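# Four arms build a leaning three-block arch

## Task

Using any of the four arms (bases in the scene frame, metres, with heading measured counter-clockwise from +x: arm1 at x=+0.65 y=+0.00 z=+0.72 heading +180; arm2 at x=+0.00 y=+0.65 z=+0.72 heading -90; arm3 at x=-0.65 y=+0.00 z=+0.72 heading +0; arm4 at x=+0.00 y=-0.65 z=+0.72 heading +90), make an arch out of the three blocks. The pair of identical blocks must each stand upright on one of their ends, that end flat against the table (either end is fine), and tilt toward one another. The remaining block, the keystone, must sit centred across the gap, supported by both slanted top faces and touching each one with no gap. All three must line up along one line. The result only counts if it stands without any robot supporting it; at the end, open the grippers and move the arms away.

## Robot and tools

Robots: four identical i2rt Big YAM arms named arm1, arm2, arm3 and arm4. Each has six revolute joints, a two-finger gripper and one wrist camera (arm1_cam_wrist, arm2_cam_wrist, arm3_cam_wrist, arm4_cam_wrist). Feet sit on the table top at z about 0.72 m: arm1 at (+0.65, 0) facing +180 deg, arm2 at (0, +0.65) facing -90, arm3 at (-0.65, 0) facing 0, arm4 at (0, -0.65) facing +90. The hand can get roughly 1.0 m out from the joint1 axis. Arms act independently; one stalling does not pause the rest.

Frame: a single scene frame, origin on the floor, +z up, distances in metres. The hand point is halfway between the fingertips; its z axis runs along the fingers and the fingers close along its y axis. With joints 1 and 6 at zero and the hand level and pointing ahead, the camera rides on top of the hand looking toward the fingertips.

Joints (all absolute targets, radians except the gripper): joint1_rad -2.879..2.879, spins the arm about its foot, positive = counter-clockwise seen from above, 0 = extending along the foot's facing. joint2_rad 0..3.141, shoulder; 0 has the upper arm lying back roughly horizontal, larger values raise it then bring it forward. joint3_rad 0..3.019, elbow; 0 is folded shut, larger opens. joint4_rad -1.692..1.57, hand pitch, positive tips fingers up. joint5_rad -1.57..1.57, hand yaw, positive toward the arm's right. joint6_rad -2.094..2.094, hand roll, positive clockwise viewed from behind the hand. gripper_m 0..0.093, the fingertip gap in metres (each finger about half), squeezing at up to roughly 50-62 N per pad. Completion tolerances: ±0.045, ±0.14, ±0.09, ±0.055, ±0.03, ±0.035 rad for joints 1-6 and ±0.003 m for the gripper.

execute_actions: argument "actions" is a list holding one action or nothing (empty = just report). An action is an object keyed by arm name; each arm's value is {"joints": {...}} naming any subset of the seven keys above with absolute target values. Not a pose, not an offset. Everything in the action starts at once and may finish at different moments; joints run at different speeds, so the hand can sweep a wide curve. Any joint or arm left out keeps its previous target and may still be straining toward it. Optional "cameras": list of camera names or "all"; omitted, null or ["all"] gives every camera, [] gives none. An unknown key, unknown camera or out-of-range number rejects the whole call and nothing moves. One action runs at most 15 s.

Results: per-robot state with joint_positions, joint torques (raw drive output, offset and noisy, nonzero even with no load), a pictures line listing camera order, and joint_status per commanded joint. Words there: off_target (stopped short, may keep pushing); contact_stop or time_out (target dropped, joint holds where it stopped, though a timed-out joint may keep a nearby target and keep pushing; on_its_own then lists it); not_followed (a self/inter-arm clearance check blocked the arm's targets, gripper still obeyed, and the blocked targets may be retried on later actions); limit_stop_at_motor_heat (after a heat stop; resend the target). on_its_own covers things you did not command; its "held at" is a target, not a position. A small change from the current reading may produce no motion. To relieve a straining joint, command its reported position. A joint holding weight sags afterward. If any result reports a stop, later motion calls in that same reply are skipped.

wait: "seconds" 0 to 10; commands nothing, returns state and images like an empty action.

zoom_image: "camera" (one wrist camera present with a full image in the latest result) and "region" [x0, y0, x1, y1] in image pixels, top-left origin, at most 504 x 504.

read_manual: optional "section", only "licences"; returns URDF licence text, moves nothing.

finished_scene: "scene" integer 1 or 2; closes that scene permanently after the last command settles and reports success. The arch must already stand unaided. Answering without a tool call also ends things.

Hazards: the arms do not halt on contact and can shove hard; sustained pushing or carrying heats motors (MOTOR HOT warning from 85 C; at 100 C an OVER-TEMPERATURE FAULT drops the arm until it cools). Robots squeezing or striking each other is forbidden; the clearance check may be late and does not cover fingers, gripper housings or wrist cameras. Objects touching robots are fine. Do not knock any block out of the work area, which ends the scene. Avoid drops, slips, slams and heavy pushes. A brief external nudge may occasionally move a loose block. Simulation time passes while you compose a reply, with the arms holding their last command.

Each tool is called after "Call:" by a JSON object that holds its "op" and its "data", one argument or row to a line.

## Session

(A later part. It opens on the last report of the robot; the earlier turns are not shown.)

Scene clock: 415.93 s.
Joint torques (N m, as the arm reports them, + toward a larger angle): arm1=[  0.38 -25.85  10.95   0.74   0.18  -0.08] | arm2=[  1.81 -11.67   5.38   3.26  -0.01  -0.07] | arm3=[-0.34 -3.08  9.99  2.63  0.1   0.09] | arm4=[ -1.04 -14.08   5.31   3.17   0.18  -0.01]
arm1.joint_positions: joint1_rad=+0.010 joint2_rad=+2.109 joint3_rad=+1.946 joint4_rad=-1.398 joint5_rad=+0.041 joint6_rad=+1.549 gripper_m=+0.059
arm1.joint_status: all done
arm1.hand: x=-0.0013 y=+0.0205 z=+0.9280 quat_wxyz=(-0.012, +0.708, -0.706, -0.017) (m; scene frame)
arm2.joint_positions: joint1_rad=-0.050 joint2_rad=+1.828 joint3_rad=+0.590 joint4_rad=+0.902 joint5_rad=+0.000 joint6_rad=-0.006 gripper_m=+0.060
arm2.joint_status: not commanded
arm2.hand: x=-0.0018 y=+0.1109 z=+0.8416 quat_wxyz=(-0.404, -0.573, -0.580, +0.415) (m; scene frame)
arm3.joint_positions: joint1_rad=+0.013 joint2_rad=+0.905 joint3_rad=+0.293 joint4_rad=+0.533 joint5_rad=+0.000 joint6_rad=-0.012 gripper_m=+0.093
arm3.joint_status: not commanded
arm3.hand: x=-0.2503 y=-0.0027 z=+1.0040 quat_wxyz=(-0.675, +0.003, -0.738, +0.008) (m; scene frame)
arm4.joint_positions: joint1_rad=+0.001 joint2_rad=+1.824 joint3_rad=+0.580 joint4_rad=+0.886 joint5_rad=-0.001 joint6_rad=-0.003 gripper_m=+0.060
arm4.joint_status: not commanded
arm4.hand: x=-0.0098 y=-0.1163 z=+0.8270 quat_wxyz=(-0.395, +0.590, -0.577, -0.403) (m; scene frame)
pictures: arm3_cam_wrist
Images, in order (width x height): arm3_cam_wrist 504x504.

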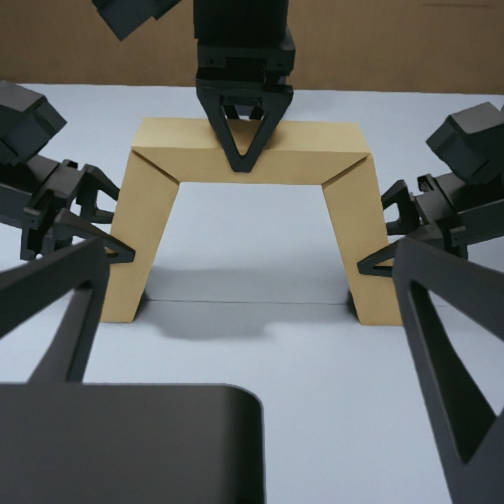

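Call:
{"op": "execute_actions", "data": {
  "actions": [
    {"arm1":{"joints":{"joint3_rad":1.947,"joint4_rad":-1.377}}}
  ],
  "cameras": []
}}

Call:
{"op": "execute_actions", "data": {
  "actions": [
    {"arm1":{"joints":{"gripper_m":0.093}}}
  ],
  "cameras": ["arm3_cam_wrist"]
}}

Call:
{"op": "zoom_image", "data": {
  "camera": "arm3_cam_wrist",
  "region": [80, 60, 430, 350]
}}

Scene clock: 425.20 s.
Joint torques (N m, as the arm reports them, + toward a larger angle): arm1=[  0.72 -26.37  10.76   0.71   0.18  -0.09] | arm2=[  1.71 -11.76   5.41   3.24   0.    -0.07] | arm3=[-0.29 -3.14  9.98  2.63  0.1   0.08] | arm4=[ -1.08 -13.97   5.3    3.18   0.17  -0.01]
arm1.joint_positions: joint1_rad=+0.010 joint2_rad=+2.109 joint3_rad=+1.938 joint4_rad=-1.389 joint5_rad=+0.041 joint6_rad=+1.549 gripper_m=+0.059
arm1.joint_status: all done
arm1.hand: x=-0.0010 y=+0.0205 z=+0.9250 quat_wxyz=(-0.012, +0.708, -0.706, -0.018) (m; scene frame)
arm2.joint_positions: joint1_rad=-0.050 joint2_rad=+1.828 joint3_rad=+0.590 joint4_rad=+0.902 joint5_rad=+0.000 joint6_rad=-0.006 gripper_m=+0.060
arm2.joint_status: not commanded
arm2.hand: x=-0.0018 y=+0.1109 z=+0.8416 quat_wxyz=(-0.404, -0.573, -0.580, +0.415) (m; scene frame)
arm3.joint_positions: joint1_rad=+0.013 joint2_rad=+0.905 joint3_rad=+0.293 joint4_rad=+0.533 joint5_rad=+0.000 joint6_rad=-0.012 gripper_m=+0.093
arm3.joint_status: not commanded
arm3.hand: x=-0.2503 y=-0.0027 z=+1.0040 quat_wxyz=(-0.675, +0.003, -0.738, +0.008) (m; scene frame)
arm4.joint_positions: joint1_rad=+0.001 joint2_rad=+1.824 joint3_rad=+0.580 joint4_rad=+0.886 joint5_rad=-0.001 joint6_rad=-0.003 gripper_m=+0.060
arm4.joint_status: not commanded
arm4.hand: x=-0.0098 y=-0.1163 z=+0.8270 quat_wxyz=(-0.395, +0.590, -0.577, -0.403) (m; scene frame)
pictures: none
No camera images: the call's "cameras" was empty. Leave "cameras" out to get every camera's image.

Scene clock: 425.80 s.
Joint torques (N m, as the arm reports them, + toward a larger angle): arm1=[  0.49 -25.67  10.79   0.69   0.2   -0.09] | arm2=[  1.74 -11.71   5.39   3.22   0.    -0.07] | arm3=[-0.24 -3.15  9.99  2.62  0.1   0.08] | arm4=[ -0.97 -13.86   5.26   3.17   0.16  -0.02]
arm1.joint_positions: joint1_rad=+0.010 joint2_rad=+2.109 joint3_rad=+1.938 joint4_rad=-1.389 joint5_rad=+0.041 joint6_rad=+1.549 gripper_m=+0.093
arm1.joint_status: all done
arm1.hand: x=-0.0011 y=+0.0205 z=+0.9252 quat_wxyz=(-0.012, +0.708, -0.706, -0.018) (m; scene frame)
arm2.joint_positions: joint1_rad=-0.050 joint2_rad=+1.828 joint3_rad=+0.590 joint4_rad=+0.903 joint5_rad=+0.000 joint6_rad=-0.006 gripper_m=+0.060
arm2.joint_status: not commanded
arm2.hand: x=-0.0018 y=+0.1109 z=+0.8417 quat_wxyz=(-0.404, -0.573, -0.579, +0.415) (m; scene frame)
arm3.joint_positions: joint1_rad=+0.013 joint2_rad=+0.905 joint3_rad=+0.293 joint4_rad=+0.533 joint5_rad=+0.000 joint6_rad=-0.012 gripper_m=+0.093
arm3.joint_status: not commanded
arm3.hand: x=-0.2503 y=-0.0027 z=+1.0040 quat_wxyz=(-0.675, +0.003, -0.738, +0.008) (m; scene frame)
arm4.joint_positions: joint1_rad=+0.001 joint2_rad=+1.824 joint3_rad=+0.580 joint4_rad=+0.887 joint5_rad=-0.001 joint6_rad=-0.001 gripper_m=+0.060
arm4.joint_status: not commanded
arm4.hand: x=-0.0098 y=-0.1163 z=+0.8271 quat_wxyz=(-0.395, +0.589, -0.578, -0.404) (m; scene frame)
pictures: arm3_cam_wrist
Images, in order (width x height): arm3_cam_wrist 504x504.

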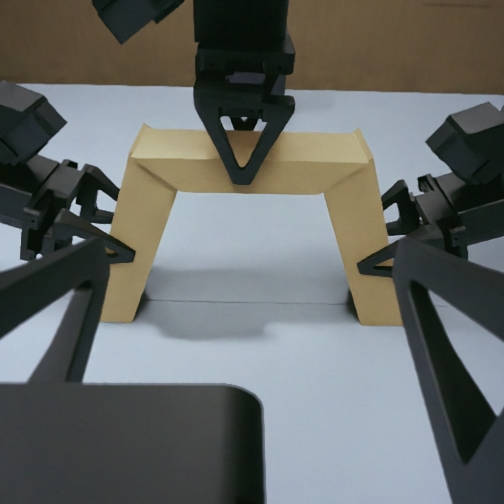

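Region (80, 60, 430, 350) of arm3_cam_wrist's 504x504 image, scaled by 1.440, with more detail than that image has; it fills the top 418 rows of this view, and the rest is white.

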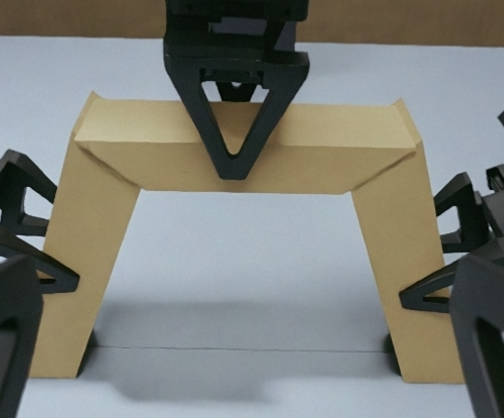

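Call:
{"op": "execute_actions", "data": {
  "actions": []
}}

Scene clock: 448.50 s.
Joint torques (N m, as the arm reports them, + toward a larger angle): arm1=[  0.38 -26.05  10.81   0.65   0.19  -0.09] | arm2=[  1.71 -11.7    5.4    3.22   0.    -0.07] | arm3=[-0.27 -3.18  9.97  2.64  0.1   0.09] | arm4=[ -0.94 -13.97   5.28   3.13   0.16  -0.01]
arm1.joint_positions: joint1_rad=+0.010 joint2_rad=+2.109 joint3_rad=+1.938 joint4_rad=-1.389 joint5_rad=+0.041 joint6_rad=+1.549 gripper_m=+0.093
arm1.joint_status: all done
arm1.hand: x=-0.0011 y=+0.0205 z=+0.9252 quat_wxyz=(-0.012, +0.708, -0.706, -0.018) (m; scene frame)
arm2.joint_positions: joint1_rad=-0.050 joint2_rad=+1.828 joint3_rad=+0.590 joint4_rad=+0.903 joint5_rad=+0.000 joint6_rad=-0.006 gripper_m=+0.060
arm2.joint_status: not commanded
arm2.hand: x=-0.0018 y=+0.1109 z=+0.8417 quat_wxyz=(-0.404, -0.573, -0.579, +0.415) (m; scene frame)
arm3.joint_positions: joint1_rad=+0.013 joint2_rad=+0.905 joint3_rad=+0.293 joint4_rad=+0.533 joint5_rad=+0.000 joint6_rad=-0.012 gripper_m=+0.093
arm3.joint_status: not commanded
arm3.hand: x=-0.2503 y=-0.0027 z=+1.0040 quat_wxyz=(-0.675, +0.003, -0.738, +0.008) (m; scene frame)
arm4.joint_positions: joint1_rad=+0.001 joint2_rad=+1.824 joint3_rad=+0.580 joint4_rad=+0.887 joint5_rad=-0.001 joint6_rad=-0.001 gripper_m=+0.060
arm4.joint_status: not commanded
arm4.hand: x=-0.0098 y=-0.1163 z=+0.8271 quat_wxyz=(-0.395, +0.589, -0.578, -0.404) (m; scene frame)
pictures: arm1_cam_wrist, arm2_cam_wrist, arm3_cam_wrist, arm4_cam_wrist
Images, in order (width x height): arm1_cam_wrist 504x504, arm2_cam_wrist 504x504, arm3_cam_wrist 504x504, arm4_cam_wrist 504x504.

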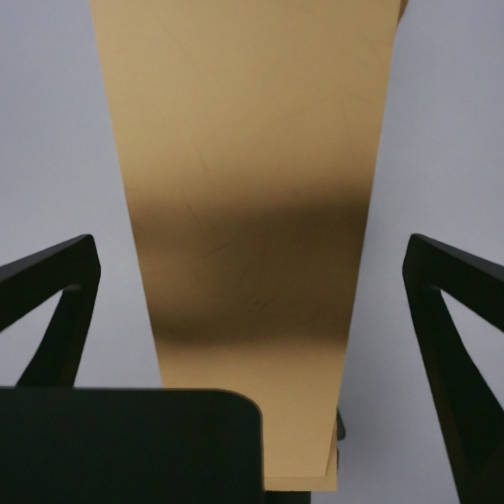

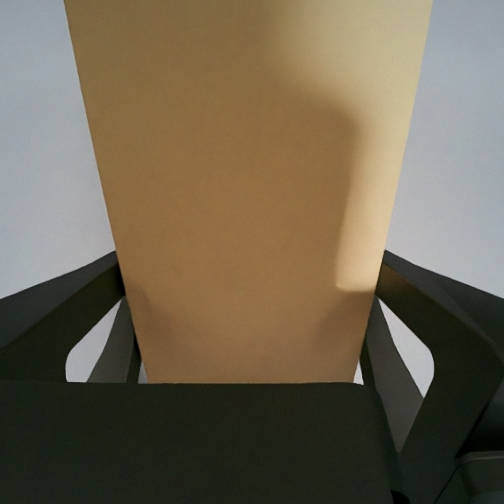

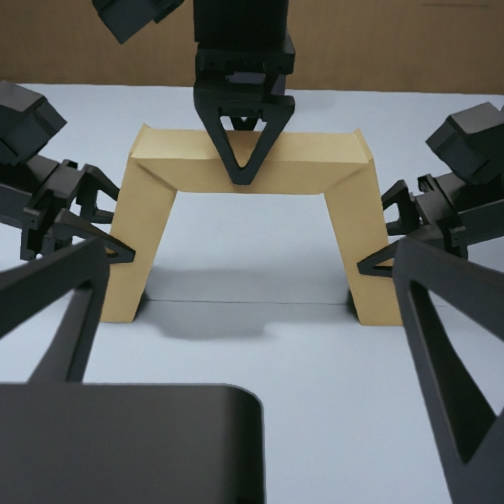

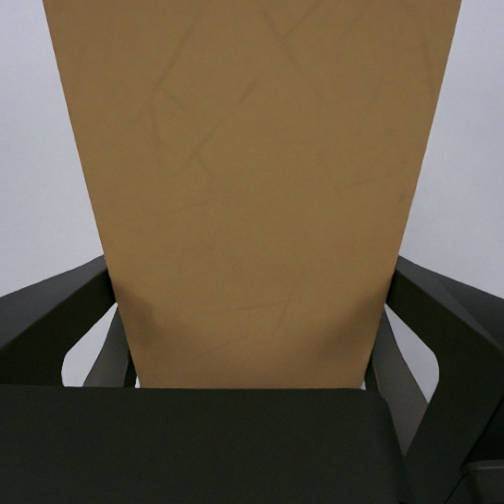

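Call:
{"op": "zoom_image", "data": {
  "camera": "arm3_cam_wrist",
  "region": [100, 100, 220, 220]
}}

Call:
{"op": "zoom_image", "data": {
  "camera": "arm3_cam_wrist",
  "region": [290, 100, 410, 220]
}}

Region (100, 100, 220, 220) of arm3_cam_wrist's 504x504 image, scaled by 4.200, with more detail than that image has.

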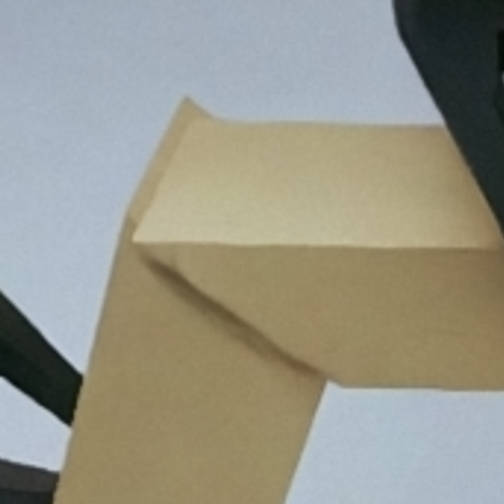

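Region (290, 100, 410, 220) of arm3_cam_wrist's 504x504 image, scaled by 4.200, with more detail than that image has.

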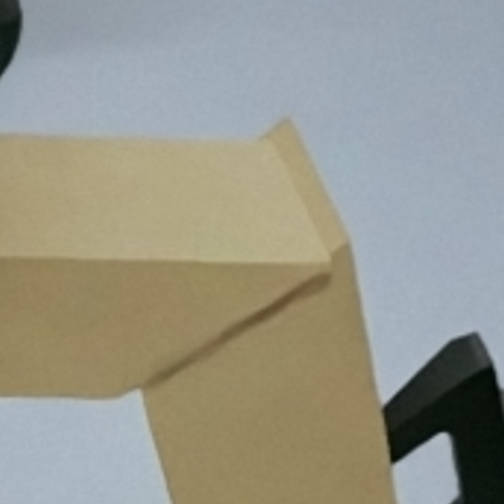

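Call:
{"op": "execute_actions", "data": {
  "actions": [
    {"arm2":{"joints":{"joint3_rad":0.64,"joint4_rad":0.905}},"arm4":{"joints":{"joint3_rad":0.632,"joint4_rad":0.895}}}
  ]
}}

Scene clock: 507.87 s.
Joint torques (N m, as the arm reports them, + toward a larger angle): arm1=[  0.65 -25.96  10.83   0.68   0.19  -0.09] | arm2=[  1.71 -11.72   7.83   1.96  -0.01  -0.07] | arm3=[-0.24 -3.01  9.98  2.64  0.1   0.08] | arm4=[ -1.06 -14.     7.07   1.86   0.16  -0.03]
arm1.joint_positions: joint1_rad=+0.010 joint2_rad=+2.109 joint3_rad=+1.938 joint4_rad=-1.389 joint5_rad=+0.041 joint6_rad=+1.549 gripper_m=+0.093
arm1.joint_status: not commanded
arm1.hand: x=-0.0011 y=+0.0205 z=+0.9252 quat_wxyz=(-0.012, +0.708, -0.706, -0.018) (m; scene frame)
arm2.joint_positions: joint1_rad=-0.050 joint2_rad=+1.828 joint3_rad=+0.590 joint4_rad=+0.901 joint5_rad=+0.000 joint6_rad=-0.006 gripper_m=+0.060
arm2.joint_status: all done
arm2.hand: x=-0.0018 y=+0.1110 z=+0.8414 quat_wxyz=(-0.404, -0.574, -0.580, +0.414) (m; scene frame)
arm3.joint_positions: joint1_rad=+0.013 joint2_rad=+0.905 joint3_rad=+0.293 joint4_rad=+0.533 joint5_rad=+0.000 joint6_rad=-0.012 gripper_m=+0.093
arm3.joint_status: not commanded
arm3.hand: x=-0.2503 y=-0.0027 z=+1.0040 quat_wxyz=(-0.675, +0.003, -0.738, +0.008) (m; scene frame)
arm4.joint_positions: joint1_rad=+0.001 joint2_rad=+1.824 joint3_rad=+0.580 joint4_rad=+0.886 joint5_rad=-0.001 joint6_rad=-0.001 gripper_m=+0.060
arm4.joint_status: all done
arm4.hand: x=-0.0098 y=-0.1164 z=+0.8268 quat_wxyz=(-0.395, +0.590, -0.578, -0.403) (m; scene frame)
pictures: arm1_cam_wrist, arm2_cam_wrist, arm3_cam_wrist, arm4_cam_wrist
Images, in order (width x height): arm1_cam_wrist 504x504, arm2_cam_wrist 504x504, arm3_cam_wrist 504x504, arm4_cam_wrist 504x504.

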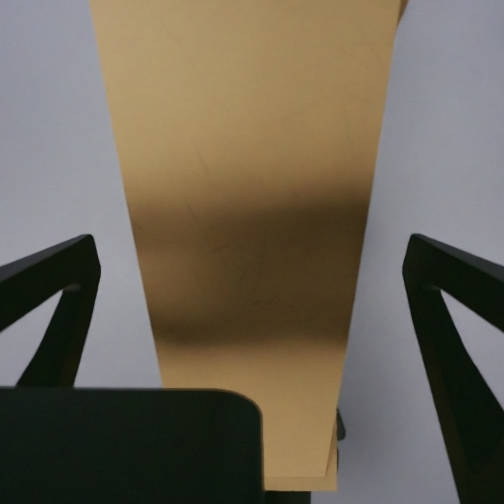

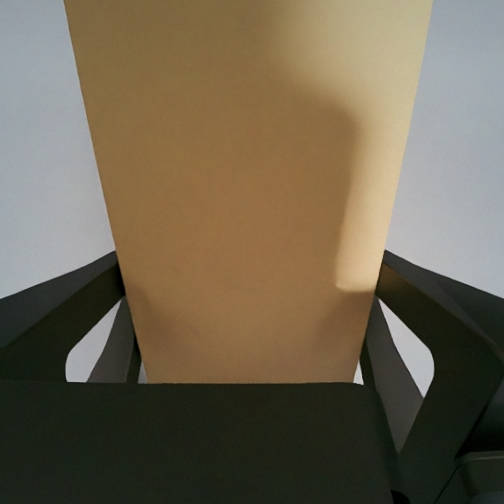

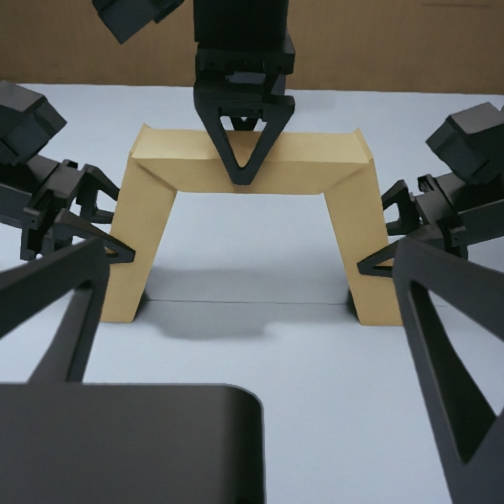

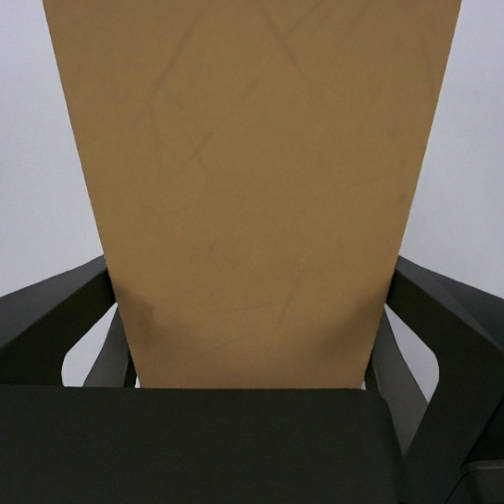

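Call:
{"op": "execute_actions", "data": {
  "actions": [
    {"arm2":{"joints":{"joint3_rad":0.66}},"arm4":{"joints":{"joint3_rad":0.652}}}
  ],
  "cameras": ["arm3_cam_wrist"]
}}

Scene clock: 516.10 s.
Joint torques (N m, as the arm reports them, + toward a larger angle): arm1=[  0.69 -25.92  10.85   0.7    0.19  -0.08] | arm2=[  1.64 -11.87   8.92   2.2    0.    -0.08] | arm3=[-0.29 -3.09 10.    2.64  0.11  0.08] | arm4=[ -1.05 -14.14   7.76   2.     0.16  -0.02]
arm1.joint_positions: joint1_rad=+0.010 joint2_rad=+2.109 joint3_rad=+1.938 joint4_rad=-1.389 joint5_rad=+0.041 joint6_rad=+1.549 gripper_m=+0.093
arm1.joint_status: not commanded
arm1.hand: x=-0.0011 y=+0.0205 z=+0.9252 quat_wxyz=(-0.012, +0.708, -0.706, -0.018) (m; scene frame)
arm2.joint_positions: joint1_rad=-0.050 joint2_rad=+1.828 joint3_rad=+0.595 joint4_rad=+0.895 joint5_rad=+0.000 joint6_rad=-0.006 gripper_m=+0.060
arm2.joint_status: all done
arm2.hand: x=-0.0018 y=+0.1093 z=+0.8418 quat_wxyz=(-0.404, -0.574, -0.580, +0.414) (m; scene frame)
arm3.joint_positions: joint1_rad=+0.013 joint2_rad=+0.905 joint3_rad=+0.293 joint4_rad=+0.533 joint5_rad=+0.000 joint6_rad=-0.012 gripper_m=+0.093
arm3.joint_status: not commanded
arm3.hand: x=-0.2503 y=-0.0027 z=+1.0040 quat_wxyz=(-0.675, +0.003, -0.738, +0.008) (m; scene frame)
arm4.joint_positions: joint1_rad=+0.001 joint2_rad=+1.824 joint3_rad=+0.590 joint4_rad=+0.881 joint5_rad=-0.001 joint6_rad=-0.001 gripper_m=+0.060
arm4.joint_status: all done
arm4.hand: x=-0.0098 y=-0.1120 z=+0.8296 quat_wxyz=(-0.397, +0.588, -0.577, -0.405) (m; scene frame)
pictures: arm3_cam_wrist
Images, in order (width x height): arm3_cam_wrist 504x504.

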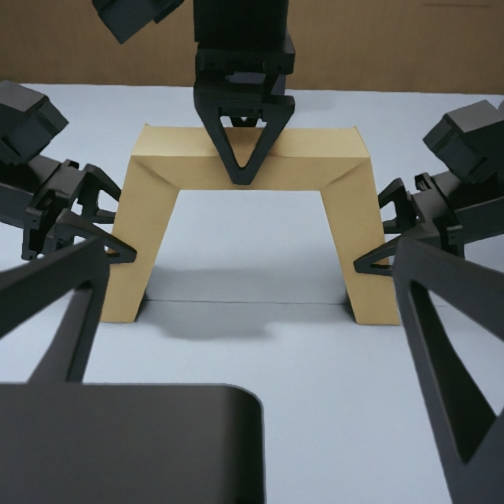

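Call:
{"op": "zoom_image", "data": {
  "camera": "arm3_cam_wrist",
  "region": [100, 100, 220, 220]
}}

Call:
{"op": "zoom_image", "data": {
  "camera": "arm3_cam_wrist",
  "region": [290, 100, 410, 220]
}}

Call:
{"op": "zoom_image", "data": {
  "camera": "arm3_cam_wrist",
  "region": [60, 220, 460, 360]
}}

Region (100, 100, 220, 220) of arm3_cam_wrist's 504x504 image, scaled by 4.200, with more detail than that image has.

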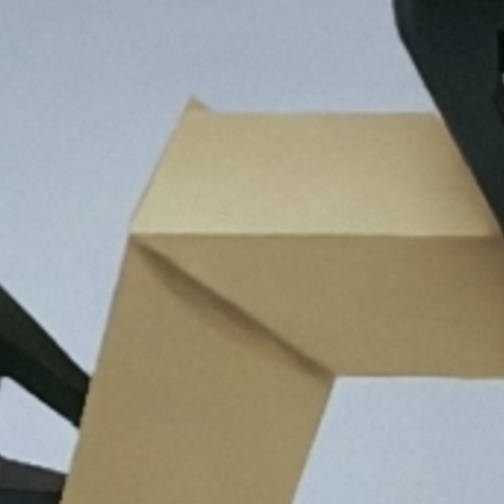

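Region (290, 100, 410, 220) of arm3_cam_wrist's 504x504 image, scaled by 4.200, with more detail than that image has.

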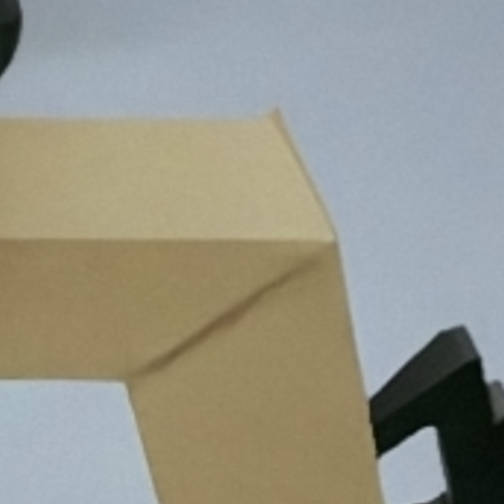

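Region (60, 220, 460, 360) of arm3_cam_wrist's 504x504 image, scaled by 1.260, with more detail than that image has; it fills the top 176 rows of this view, and the rest is white.

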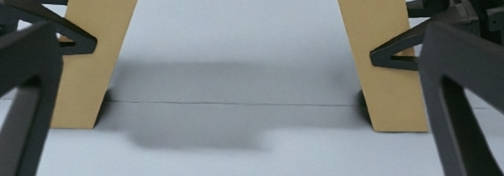

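Call:
{"op": "execute_actions", "data": {
  "actions": [
    {"arm1":{"joints":{"joint3_rad":2.2,"joint4_rad":-1.62}},"arm2":{"joints":{"joint3_rad":0.625,"gripper_m":0.093}},"arm4":{"joints":{"joint3_rad":0.62,"gripper_m":0.093}}}
  ]
}}

Scene clock: 530.30 s.
Joint torques (N m, as the arm reports them, + toward a larger angle): arm1=[  0.48 -24.22  13.37  -0.17   0.18  -0.1 ] | arm2=[  1.68 -11.79   6.27   2.22   0.    -0.08] | arm3=[-0.34 -3.14  9.96  2.63  0.1   0.09] | arm4=[ -1.25 -14.33   5.31   2.01   0.16  -0.02]
arm1.joint_positions: joint1_rad=+0.010 joint2_rad=+2.091 joint3_rad=+2.166 joint4_rad=-1.610 joint5_rad=+0.041 joint6_rad=+1.549 gripper_m=+0.093
arm1.joint_status: all done
arm1.hand: x=-0.0066 y=+0.0206 z=+1.0239 quat_wxyz=(-0.003, +0.707, -0.706, -0.027) (m; scene frame)
arm2.joint_positions: joint1_rad=-0.050 joint2_rad=+1.828 joint3_rad=+0.600 joint4_rad=+0.895 joint5_rad=+0.000 joint6_rad=-0.006 gripper_m=+0.093
arm2.joint_status: all done
arm2.hand: x=-0.0018 y=+0.1074 z=+0.8433 quat_wxyz=(-0.405, -0.573, -0.579, +0.415) (m; scene frame)
arm3.joint_positions: joint1_rad=+0.013 joint2_rad=+0.905 joint3_rad=+0.293 joint4_rad=+0.533 joint5_rad=+0.000 joint6_rad=-0.012 gripper_m=+0.093
arm3.joint_status: not commanded
arm3.hand: x=-0.2503 y=-0.0027 z=+1.0040 quat_wxyz=(-0.675, +0.003, -0.738, +0.008) (m; scene frame)
arm4.joint_positions: joint1_rad=+0.001 joint2_rad=+1.824 joint3_rad=+0.597 joint4_rad=+0.881 joint5_rad=-0.001 joint6_rad=-0.001 gripper_m=+0.093
arm4.joint_status: all done
arm4.hand: x=-0.0099 y=-0.1092 z=+0.8317 quat_wxyz=(-0.398, +0.587, -0.576, -0.407) (m; scene frame)
pictures: arm1_cam_wrist, arm2_cam_wrist, arm3_cam_wrist, arm4_cam_wrist
Images, in order (width x height): arm1_cam_wrist 504x504, arm2_cam_wrist 504x504, arm3_cam_wrist 504x504, arm4_cam_wrist 504x504.

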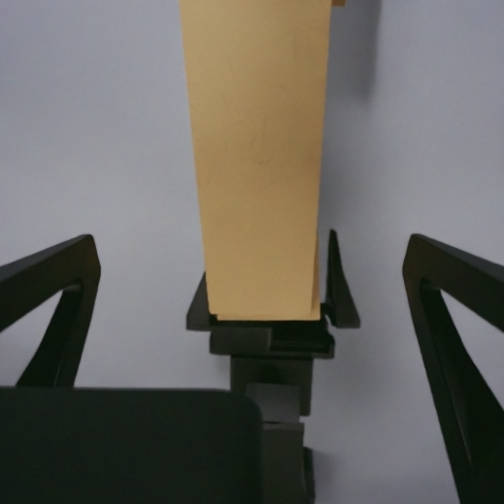

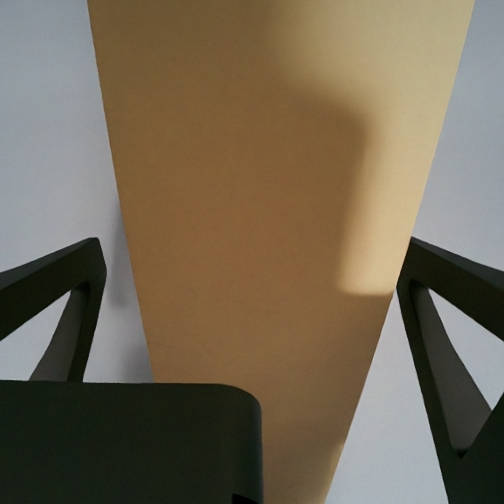

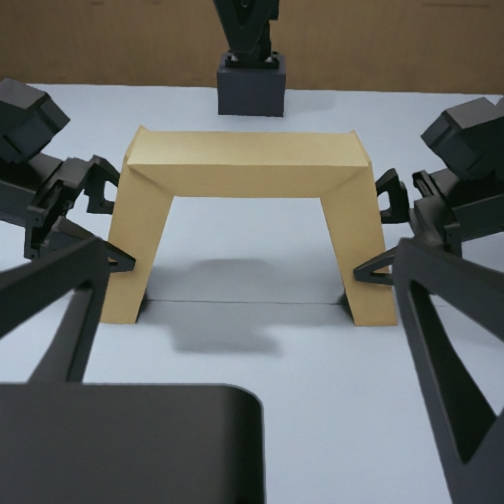

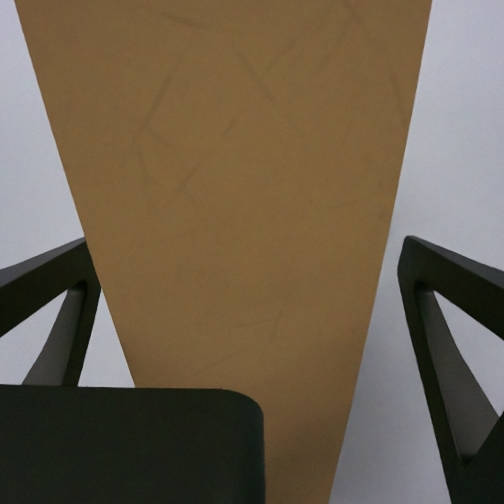

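Call:
{"op": "zoom_image", "data": {
  "camera": "arm3_cam_wrist",
  "region": [80, 110, 420, 340]
}}

Call:
{"op": "zoom_image", "data": {
  "camera": "arm1_cam_wrist",
  "region": [160, 200, 400, 440]
}}

Region (80, 110, 420, 340) of arm3_cam_wrist's 504x504 image, scaled by 1.482, with more detail than that image has; it fills the top 341 rows of this view, and the rest is white.

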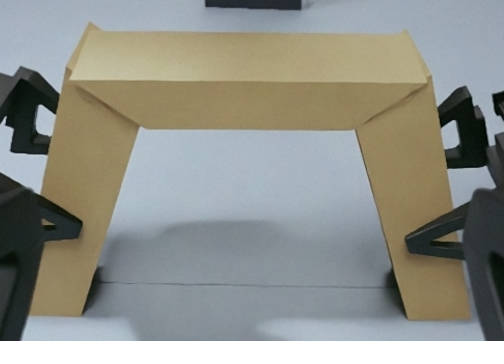

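Region (160, 200, 400, 440) of arm1_cam_wrist's 504x504 image, scaled by 2.100, with more detail than that image has.

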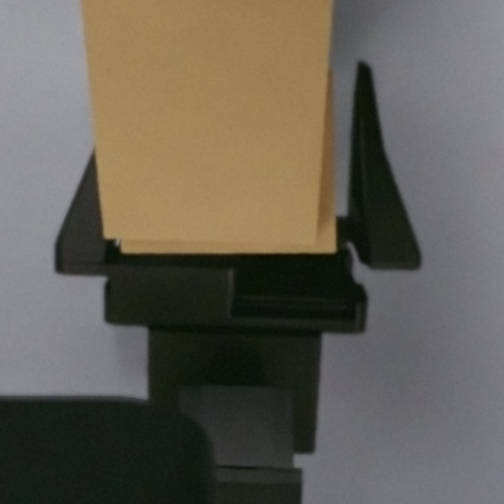

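Call:
{"op": "execute_actions", "data": {
  "actions": [
    {"arm1":{"joints":{"joint2_rad":1.93,"joint3_rad":2.22,"joint4_rad":-1.69}}}
  ]
}}

Scene clock: 640.87 s.
Joint torques (N m, as the arm reports them, + toward a larger angle): arm1=[  0.66 -21.27  12.15   0.13   0.19  -0.1 ] | arm2=[  1.68 -11.85   6.24   2.2    0.    -0.06] | arm3=[-0.26 -3.07  9.97  2.65  0.1   0.08] | arm4=[ -1.09 -14.3    5.35   2.04   0.16  -0.03]
arm1.joint_positions: joint1_rad=+0.010 joint2_rad=+1.919 joint3_rad=+2.197 joint4_rad=-1.681 joint5_rad=+0.041 joint6_rad=+1.548 gripper_m=+0.093
arm1.joint_status: all done
arm1.hand: x=+0.0287 y=+0.0199 z=+1.1411 quat_wxyz=(+0.043, +0.704, -0.705, -0.075) (m; scene frame)
arm2.joint_positions: joint1_rad=-0.050 joint2_rad=+1.828 joint3_rad=+0.600 joint4_rad=+0.895 joint5_rad=+0.000 joint6_rad=-0.006 gripper_m=+0.093
arm2.joint_status: not commanded
arm2.hand: x=-0.0018 y=+0.1074 z=+0.8433 quat_wxyz=(-0.405, -0.573, -0.579, +0.415) (m; scene frame)
arm3.joint_positions: joint1_rad=+0.013 joint2_rad=+0.905 joint3_rad=+0.293 joint4_rad=+0.533 joint5_rad=+0.000 joint6_rad=-0.012 gripper_m=+0.093
arm3.joint_status: not commanded
arm3.hand: x=-0.2503 y=-0.0027 z=+1.0040 quat_wxyz=(-0.675, +0.003, -0.738, +0.008) (m; scene frame)
arm4.joint_positions: joint1_rad=+0.001 joint2_rad=+1.824 joint3_rad=+0.597 joint4_rad=+0.881 joint5_rad=-0.001 joint6_rad=-0.001 gripper_m=+0.093
arm4.joint_status: not commanded
arm4.hand: x=-0.0099 y=-0.1092 z=+0.8317 quat_wxyz=(-0.398, +0.587, -0.576, -0.407) (m; scene frame)
pictures: arm1_cam_wrist, arm2_cam_wrist, arm3_cam_wrist, arm4_cam_wrist
Images, in order (width x height): arm1_cam_wrist 504x504, arm2_cam_wrist 504x504, arm3_cam_wrist 504x504, arm4_cam_wrist 504x504.

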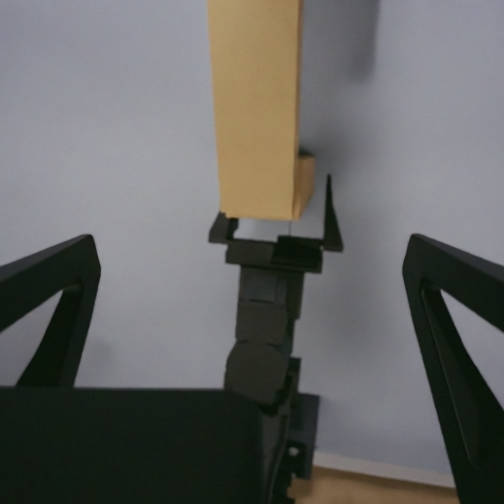

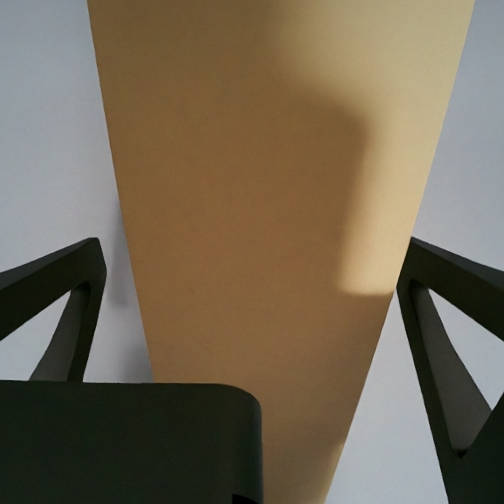

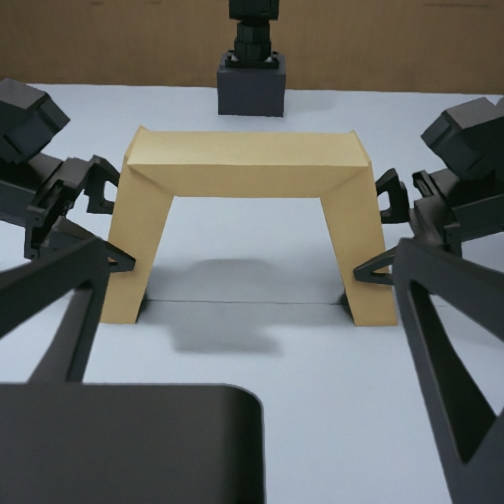

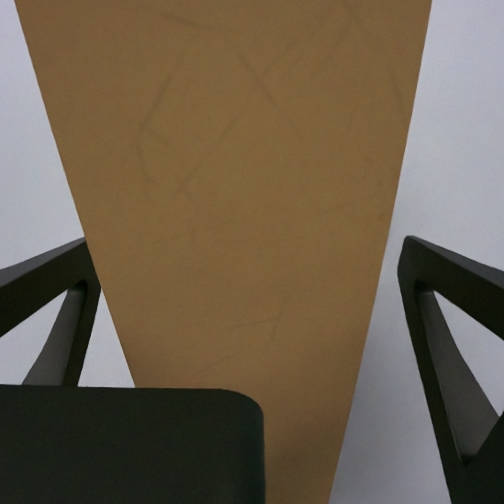

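Call:
{"op": "zoom_image", "data": {
  "camera": "arm1_cam_wrist",
  "region": [190, 120, 360, 290]
}}

Region (190, 120, 360, 290) of arm1_cam_wrist's 504x504 image, scaled by 2.965, with more detail than that image has.

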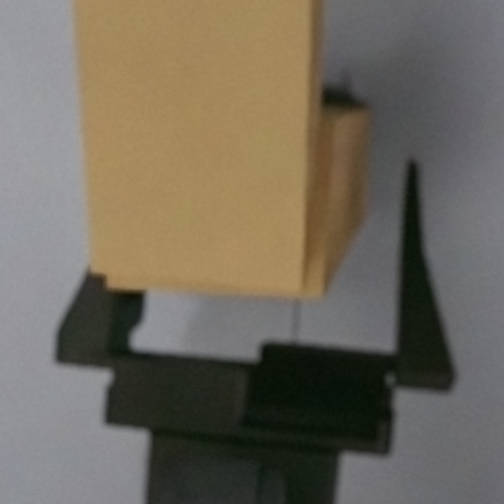

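Call:
{"op": "execute_actions", "data": {
  "actions": [
    {"arm2":{"joints":{"joint3_rad":0.32,"joint4_rad":1.2}},"arm4":{"joints":{"joint3_rad":0.31,"joint4_rad":1.2}}}
  ]
}}

Scene clock: 682.10 s.
Joint torques (N m, as the arm reports them, + toward a larger angle): arm1=[  0.6  -21.3   12.19   0.14   0.18  -0.1 ] | arm2=[ 1.71 -8.9   2.06  2.39  0.   -0.06] | arm3=[-0.23 -3.08  9.99  2.61  0.11  0.09] | arm4=[ -1.14 -10.55   1.94   2.28   0.17  -0.02]
arm1.joint_positions: joint1_rad=+0.010 joint2_rad=+1.919 joint3_rad=+2.197 joint4_rad=-1.681 joint5_rad=+0.041 joint6_rad=+1.548 gripper_m=+0.093
arm1.joint_status: not commanded
arm1.hand: x=+0.0287 y=+0.0199 z=+1.1411 quat_wxyz=(+0.043, +0.704, -0.705, -0.075) (m; scene frame)
arm2.joint_positions: joint1_rad=-0.050 joint2_rad=+1.828 joint3_rad=+0.321 joint4_rad=+1.185 joint5_rad=+0.000 joint6_rad=-0.006 gripper_m=+0.093
arm2.joint_status: all done
arm2.hand: x=-0.0016 y=+0.2104 z=+0.8246 quat_wxyz=(-0.408, -0.570, -0.577, +0.419) (m; scene frame)
arm3.joint_positions: joint1_rad=+0.013 joint2_rad=+0.905 joint3_rad=+0.293 joint4_rad=+0.533 joint5_rad=+0.000 joint6_rad=-0.012 gripper_m=+0.093
arm3.joint_status: not commanded
arm3.hand: x=-0.2503 y=-0.0027 z=+1.0040 quat_wxyz=(-0.675, +0.003, -0.738, +0.008) (m; scene frame)
arm4.joint_positions: joint1_rad=+0.001 joint2_rad=+1.824 joint3_rad=+0.307 joint4_rad=+1.180 joint5_rad=-0.001 joint6_rad=-0.001 gripper_m=+0.093
arm4.joint_status: all done
arm4.hand: x=-0.0079 y=-0.2169 z=+0.8133 quat_wxyz=(-0.401, +0.585, -0.574, -0.409) (m; scene frame)
pictures: arm1_cam_wrist, arm2_cam_wrist, arm3_cam_wrist, arm4_cam_wrist
Images, in order (width x height): arm1_cam_wrist 504x504, arm2_cam_wrist 504x504, arm3_cam_wrist 504x504, arm4_cam_wrist 504x504.

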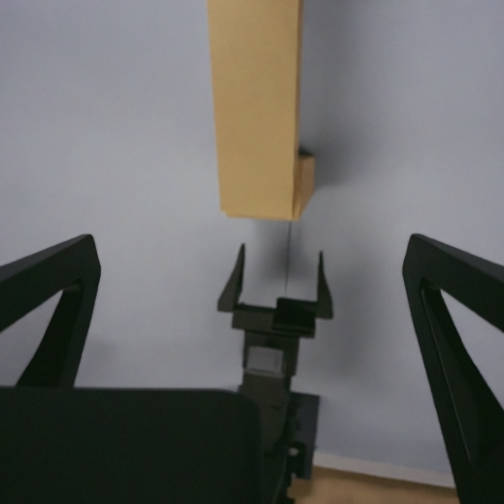

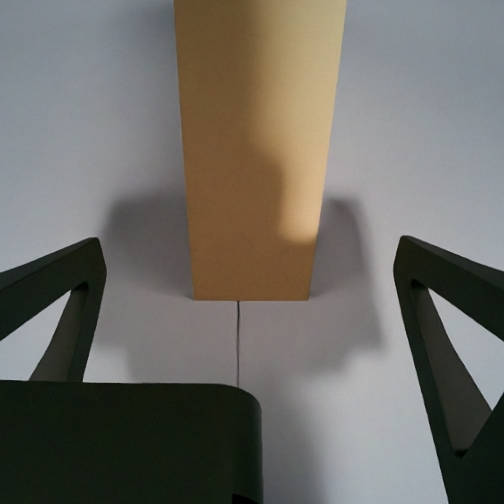

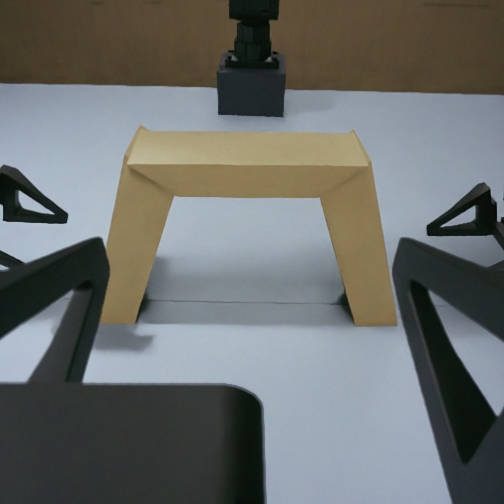

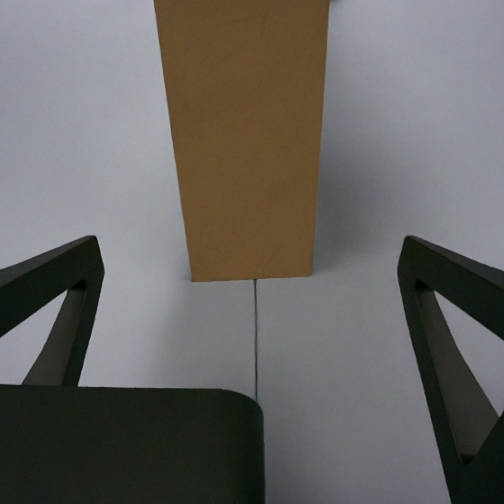

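Call:
{"op": "execute_actions", "data": {
  "actions": [
    {"arm2":{"joints":{"joint4_rad":1.56}},"arm4":{"joints":{"joint4_rad":1.56}}}
  ]
}}

Scene clock: 728.13 s.
Joint torques (N m, as the arm reports them, + toward a larger angle): arm1=[  0.48 -21.22  12.22   0.12   0.19  -0.1 ] | arm2=[ 1.75 -9.    2.12  2.38  0.   -0.08] | arm3=[-0.34 -3.09  9.96  2.62  0.1   0.09] | arm4=[ -1.08 -10.63   1.95   2.27   0.16  -0.02]
arm1.joint_positions: joint1_rad=+0.010 joint2_rad=+1.919 joint3_rad=+2.197 joint4_rad=-1.681 joint5_rad=+0.041 joint6_rad=+1.548 gripper_m=+0.093
arm1.joint_status: not commanded
arm1.hand: x=+0.0287 y=+0.0199 z=+1.1411 quat_wxyz=(+0.043, +0.704, -0.705, -0.075) (m; scene frame)
arm2.joint_positions: joint1_rad=-0.050 joint2_rad=+1.828 joint3_rad=+0.321 joint4_rad=+1.546 joint5_rad=+0.000 joint6_rad=-0.006 gripper_m=+0.093
arm2.joint_status: all done
arm2.hand: x=-0.0007 y=+0.1979 z=+0.9119 quat_wxyz=(-0.504, -0.487, -0.494, +0.515) (m; scene frame)
arm3.joint_positions: joint1_rad=+0.013 joint2_rad=+0.905 joint3_rad=+0.293 joint4_rad=+0.533 joint5_rad=+0.000 joint6_rad=-0.012 gripper_m=+0.093
arm3.joint_status: not commanded
arm3.hand: x=-0.2503 y=-0.0027 z=+1.0040 quat_wxyz=(-0.675, +0.003, -0.738, +0.008) (m; scene frame)
arm4.joint_positions: joint1_rad=+0.001 joint2_rad=+1.824 joint3_rad=+0.307 joint4_rad=+1.540 joint5_rad=-0.001 joint6_rad=-0.001 gripper_m=+0.093
arm4.joint_status: all done
arm4.hand: x=-0.0081 y=-0.2019 z=+0.9001 quat_wxyz=(-0.497, +0.502, -0.493, -0.507) (m; scene frame)
pictures: arm1_cam_wrist, arm2_cam_wrist, arm3_cam_wrist, arm4_cam_wrist
Images, in order (width x height): arm1_cam_wrist 504x504, arm2_cam_wrist 504x504, arm3_cam_wrist 504x504, arm4_cam_wrist 504x504.

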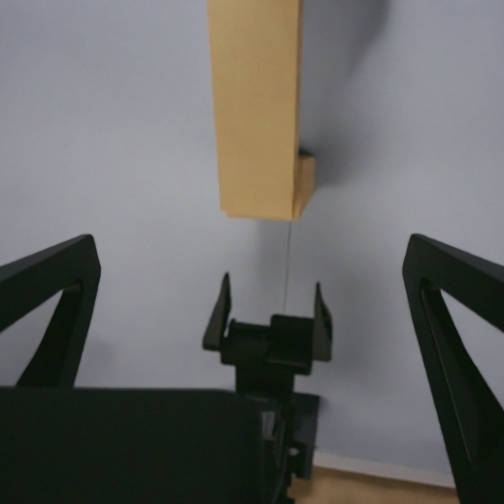

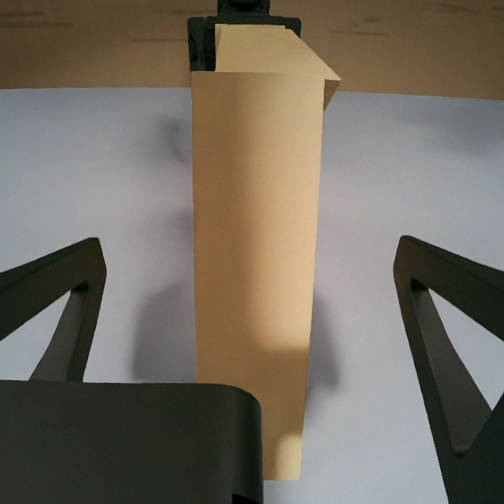

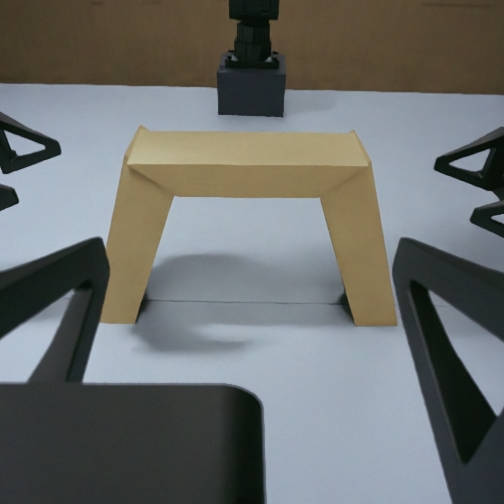

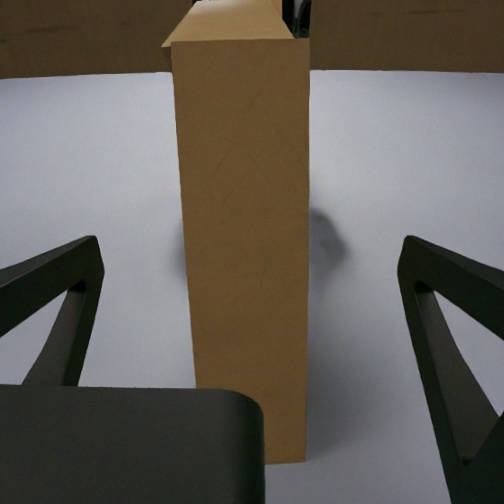

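Call:
{"op": "execute_actions", "data": {
  "actions": [
    {"arm1":{"joints":{"joint2_rad":1.96,"joint3_rad":1.93,"joint4_rad":-1.37}},"arm2":{"joints":{"joint4_rad":1.19}},"arm4":{"joints":{"joint1_rad":0.014,"joint4_rad":1.19}}}
  ]
}}

Scene clock: 777.20 s.
Joint torques (N m, as the arm reports them, + toward a larger angle): arm1=[  0.41 -24.5   11.56   0.99   0.18  -0.11] | arm2=[ 1.72 -8.92  2.11  1.38  0.   -0.07] | arm3=[-0.25 -3.15  9.97  2.62  0.11  0.08] | arm4=[  0.51 -10.69   1.95   1.14   0.17  -0.02]
arm1.joint_positions: joint1_rad=+0.010 joint2_rad=+1.972 joint3_rad=+1.917 joint4_rad=-1.383 joint5_rad=+0.041 joint6_rad=+1.548 gripper_m=+0.093
arm1.joint_status: all done
arm1.hand: x=+0.0059 y=+0.0204 z=+1.0034 quat_wxyz=(+0.031, +0.705, -0.705, -0.062) (m; scene frame)
arm2.joint_positions: joint1_rad=-0.050 joint2_rad=+1.828 joint3_rad=+0.321 joint4_rad=+1.199 joint5_rad=+0.000 joint6_rad=-0.006 gripper_m=+0.093
arm2.joint_status: all done
arm2.hand: x=-0.0016 y=+0.2093 z=+0.8279 quat_wxyz=(-0.412, -0.567, -0.574, +0.423) (m; scene frame)
arm3.joint_positions: joint1_rad=+0.013 joint2_rad=+0.905 joint3_rad=+0.293 joint4_rad=+0.533 joint5_rad=+0.000 joint6_rad=-0.012 gripper_m=+0.093
arm3.joint_status: not commanded
arm3.hand: x=-0.2503 y=-0.0027 z=+1.0040 quat_wxyz=(-0.675, +0.003, -0.738, +0.008) (m; scene frame)
arm4.joint_positions: joint1_rad=+0.002 joint2_rad=+1.824 joint3_rad=+0.307 joint4_rad=+1.200 joint5_rad=-0.001 joint6_rad=-0.001 gripper_m=+0.093
arm4.joint_status: all done
arm4.hand: x=-0.0084 y=-0.2153 z=+0.8181 quat_wxyz=(-0.406, +0.581, -0.569, -0.416) (m; scene frame)
pictures: arm1_cam_wrist, arm2_cam_wrist, arm3_cam_wrist, arm4_cam_wrist
Images, in order (width x height): arm1_cam_wrist 504x504, arm2_cam_wrist 504x504, arm3_cam_wrist 504x504, arm4_cam_wrist 504x504.

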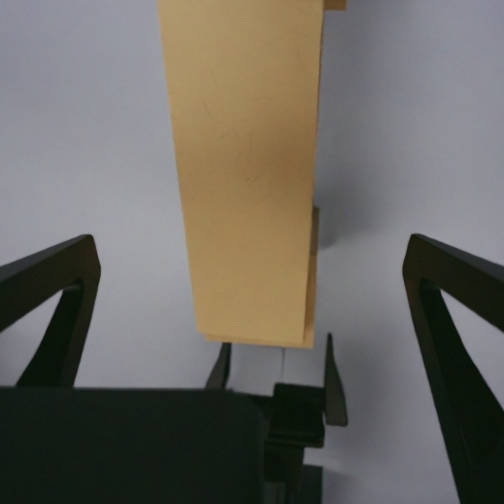

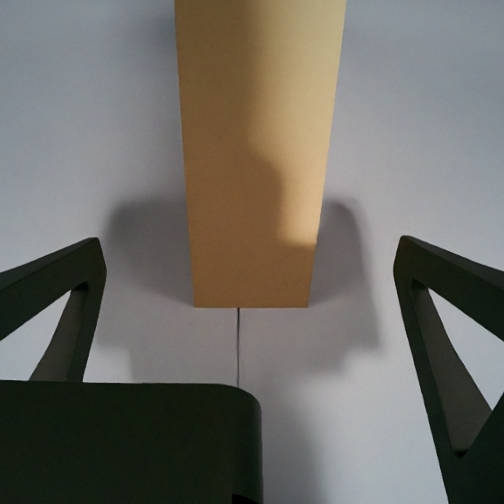

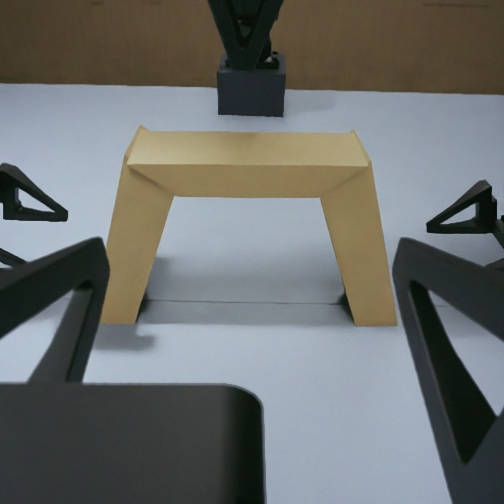

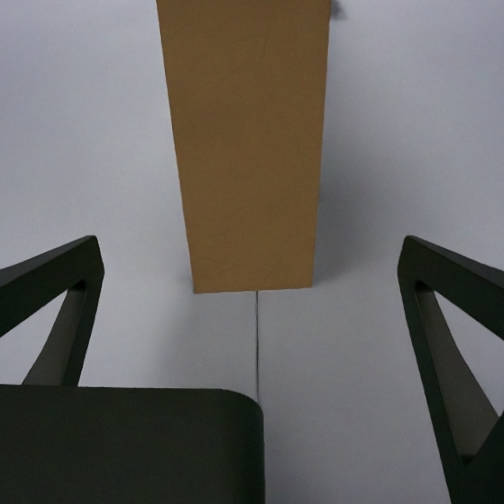

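Call:
{"op": "execute_actions", "data": {
  "actions": [
    {"arm1":{"joints":{"joint2_rad":2.02,"joint3_rad":1.975}},"arm2":{"joints":{"joint3_rad":0.62,"joint4_rad":0.886}},"arm4":{"joints":{"joint1_rad":0.022,"joint3_rad":0.615,"joint4_rad":0.872}}}
  ]
}}

Scene clock: 792.93 s.
Joint torques (N m, as the arm reports them, + toward a larger angle): arm1=[  0.51 -22.74  14.38   0.92   0.18  -0.1 ] | arm2=[  1.75 -11.88   5.22   1.42   0.    -0.07] | arm3=[-0.27 -3.14 10.    2.64  0.1   0.08] | arm4=[  0.41 -14.62   4.62   1.1    0.16  -0.02]
arm1.joint_positions: joint1_rad=+0.010 joint2_rad=+2.008 joint3_rad=+1.932 joint4_rad=-1.381 joint5_rad=+0.041 joint6_rad=+1.548 gripper_m=+0.093
arm1.joint_status: all done
arm1.hand: x=-0.0002 y=+0.0205 z=+0.9868 quat_wxyz=(+0.024, +0.706, -0.706, -0.055) (m; scene frame)
arm2.joint_positions: joint1_rad=-0.050 joint2_rad=+1.828 joint3_rad=+0.610 joint4_rad=+0.895 joint5_rad=+0.000 joint6_rad=-0.006 gripper_m=+0.093
arm2.joint_status: all done
arm2.hand: x=-0.0017 y=+0.1029 z=+0.8471 quat_wxyz=(-0.408, -0.571, -0.577, +0.418) (m; scene frame)
arm3.joint_positions: joint1_rad=+0.013 joint2_rad=+0.905 joint3_rad=+0.293 joint4_rad=+0.533 joint5_rad=+0.000 joint6_rad=-0.012 gripper_m=+0.093
arm3.joint_status: not commanded
arm3.hand: x=-0.2503 y=-0.0027 z=+1.0040 quat_wxyz=(-0.675, +0.003, -0.738, +0.008) (m; scene frame)
arm4.joint_positions: joint1_rad=+0.012 joint2_rad=+1.824 joint3_rad=+0.603 joint4_rad=+0.882 joint5_rad=-0.001 joint6_rad=-0.001 gripper_m=+0.093
arm4.joint_status: all done
arm4.hand: x=-0.0158 y=-0.1062 z=+0.8344 quat_wxyz=(-0.398, +0.588, -0.571, -0.411) (m; scene frame)
pictures: arm1_cam_wrist, arm2_cam_wrist, arm3_cam_wrist, arm4_cam_wrist
Images, in order (width x height): arm1_cam_wrist 504x504, arm2_cam_wrist 504x504, arm3_cam_wrist 504x504, arm4_cam_wrist 504x504.

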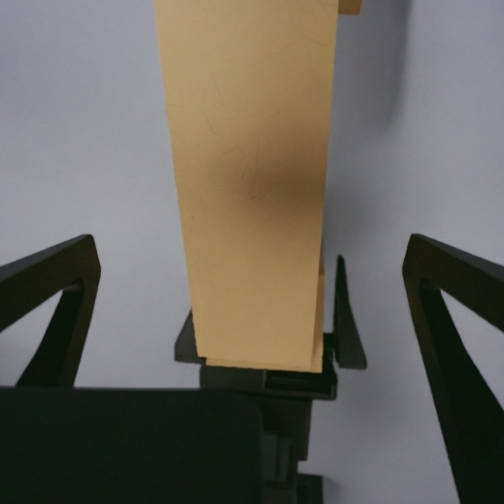

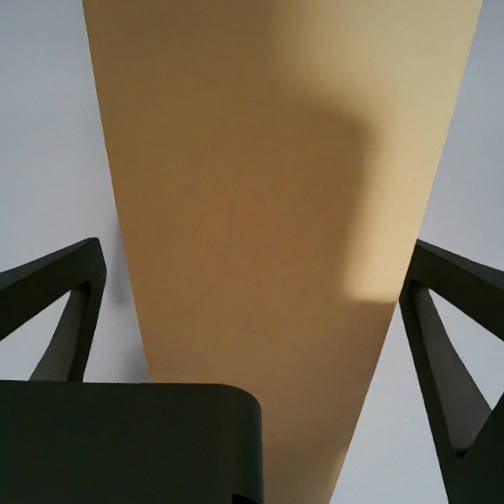

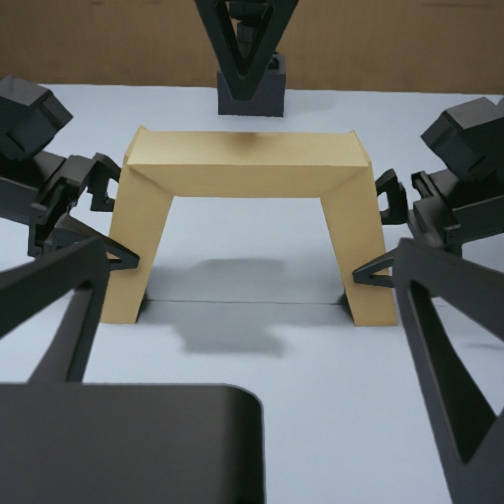

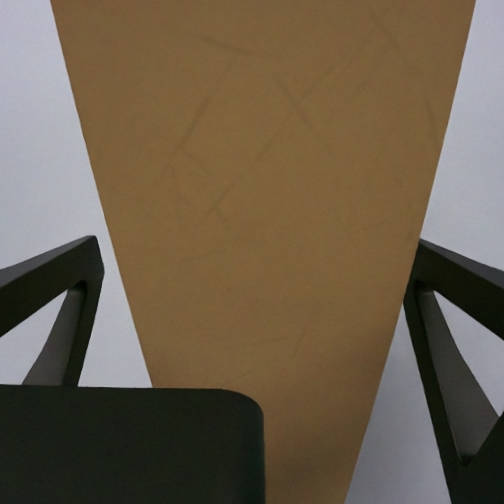

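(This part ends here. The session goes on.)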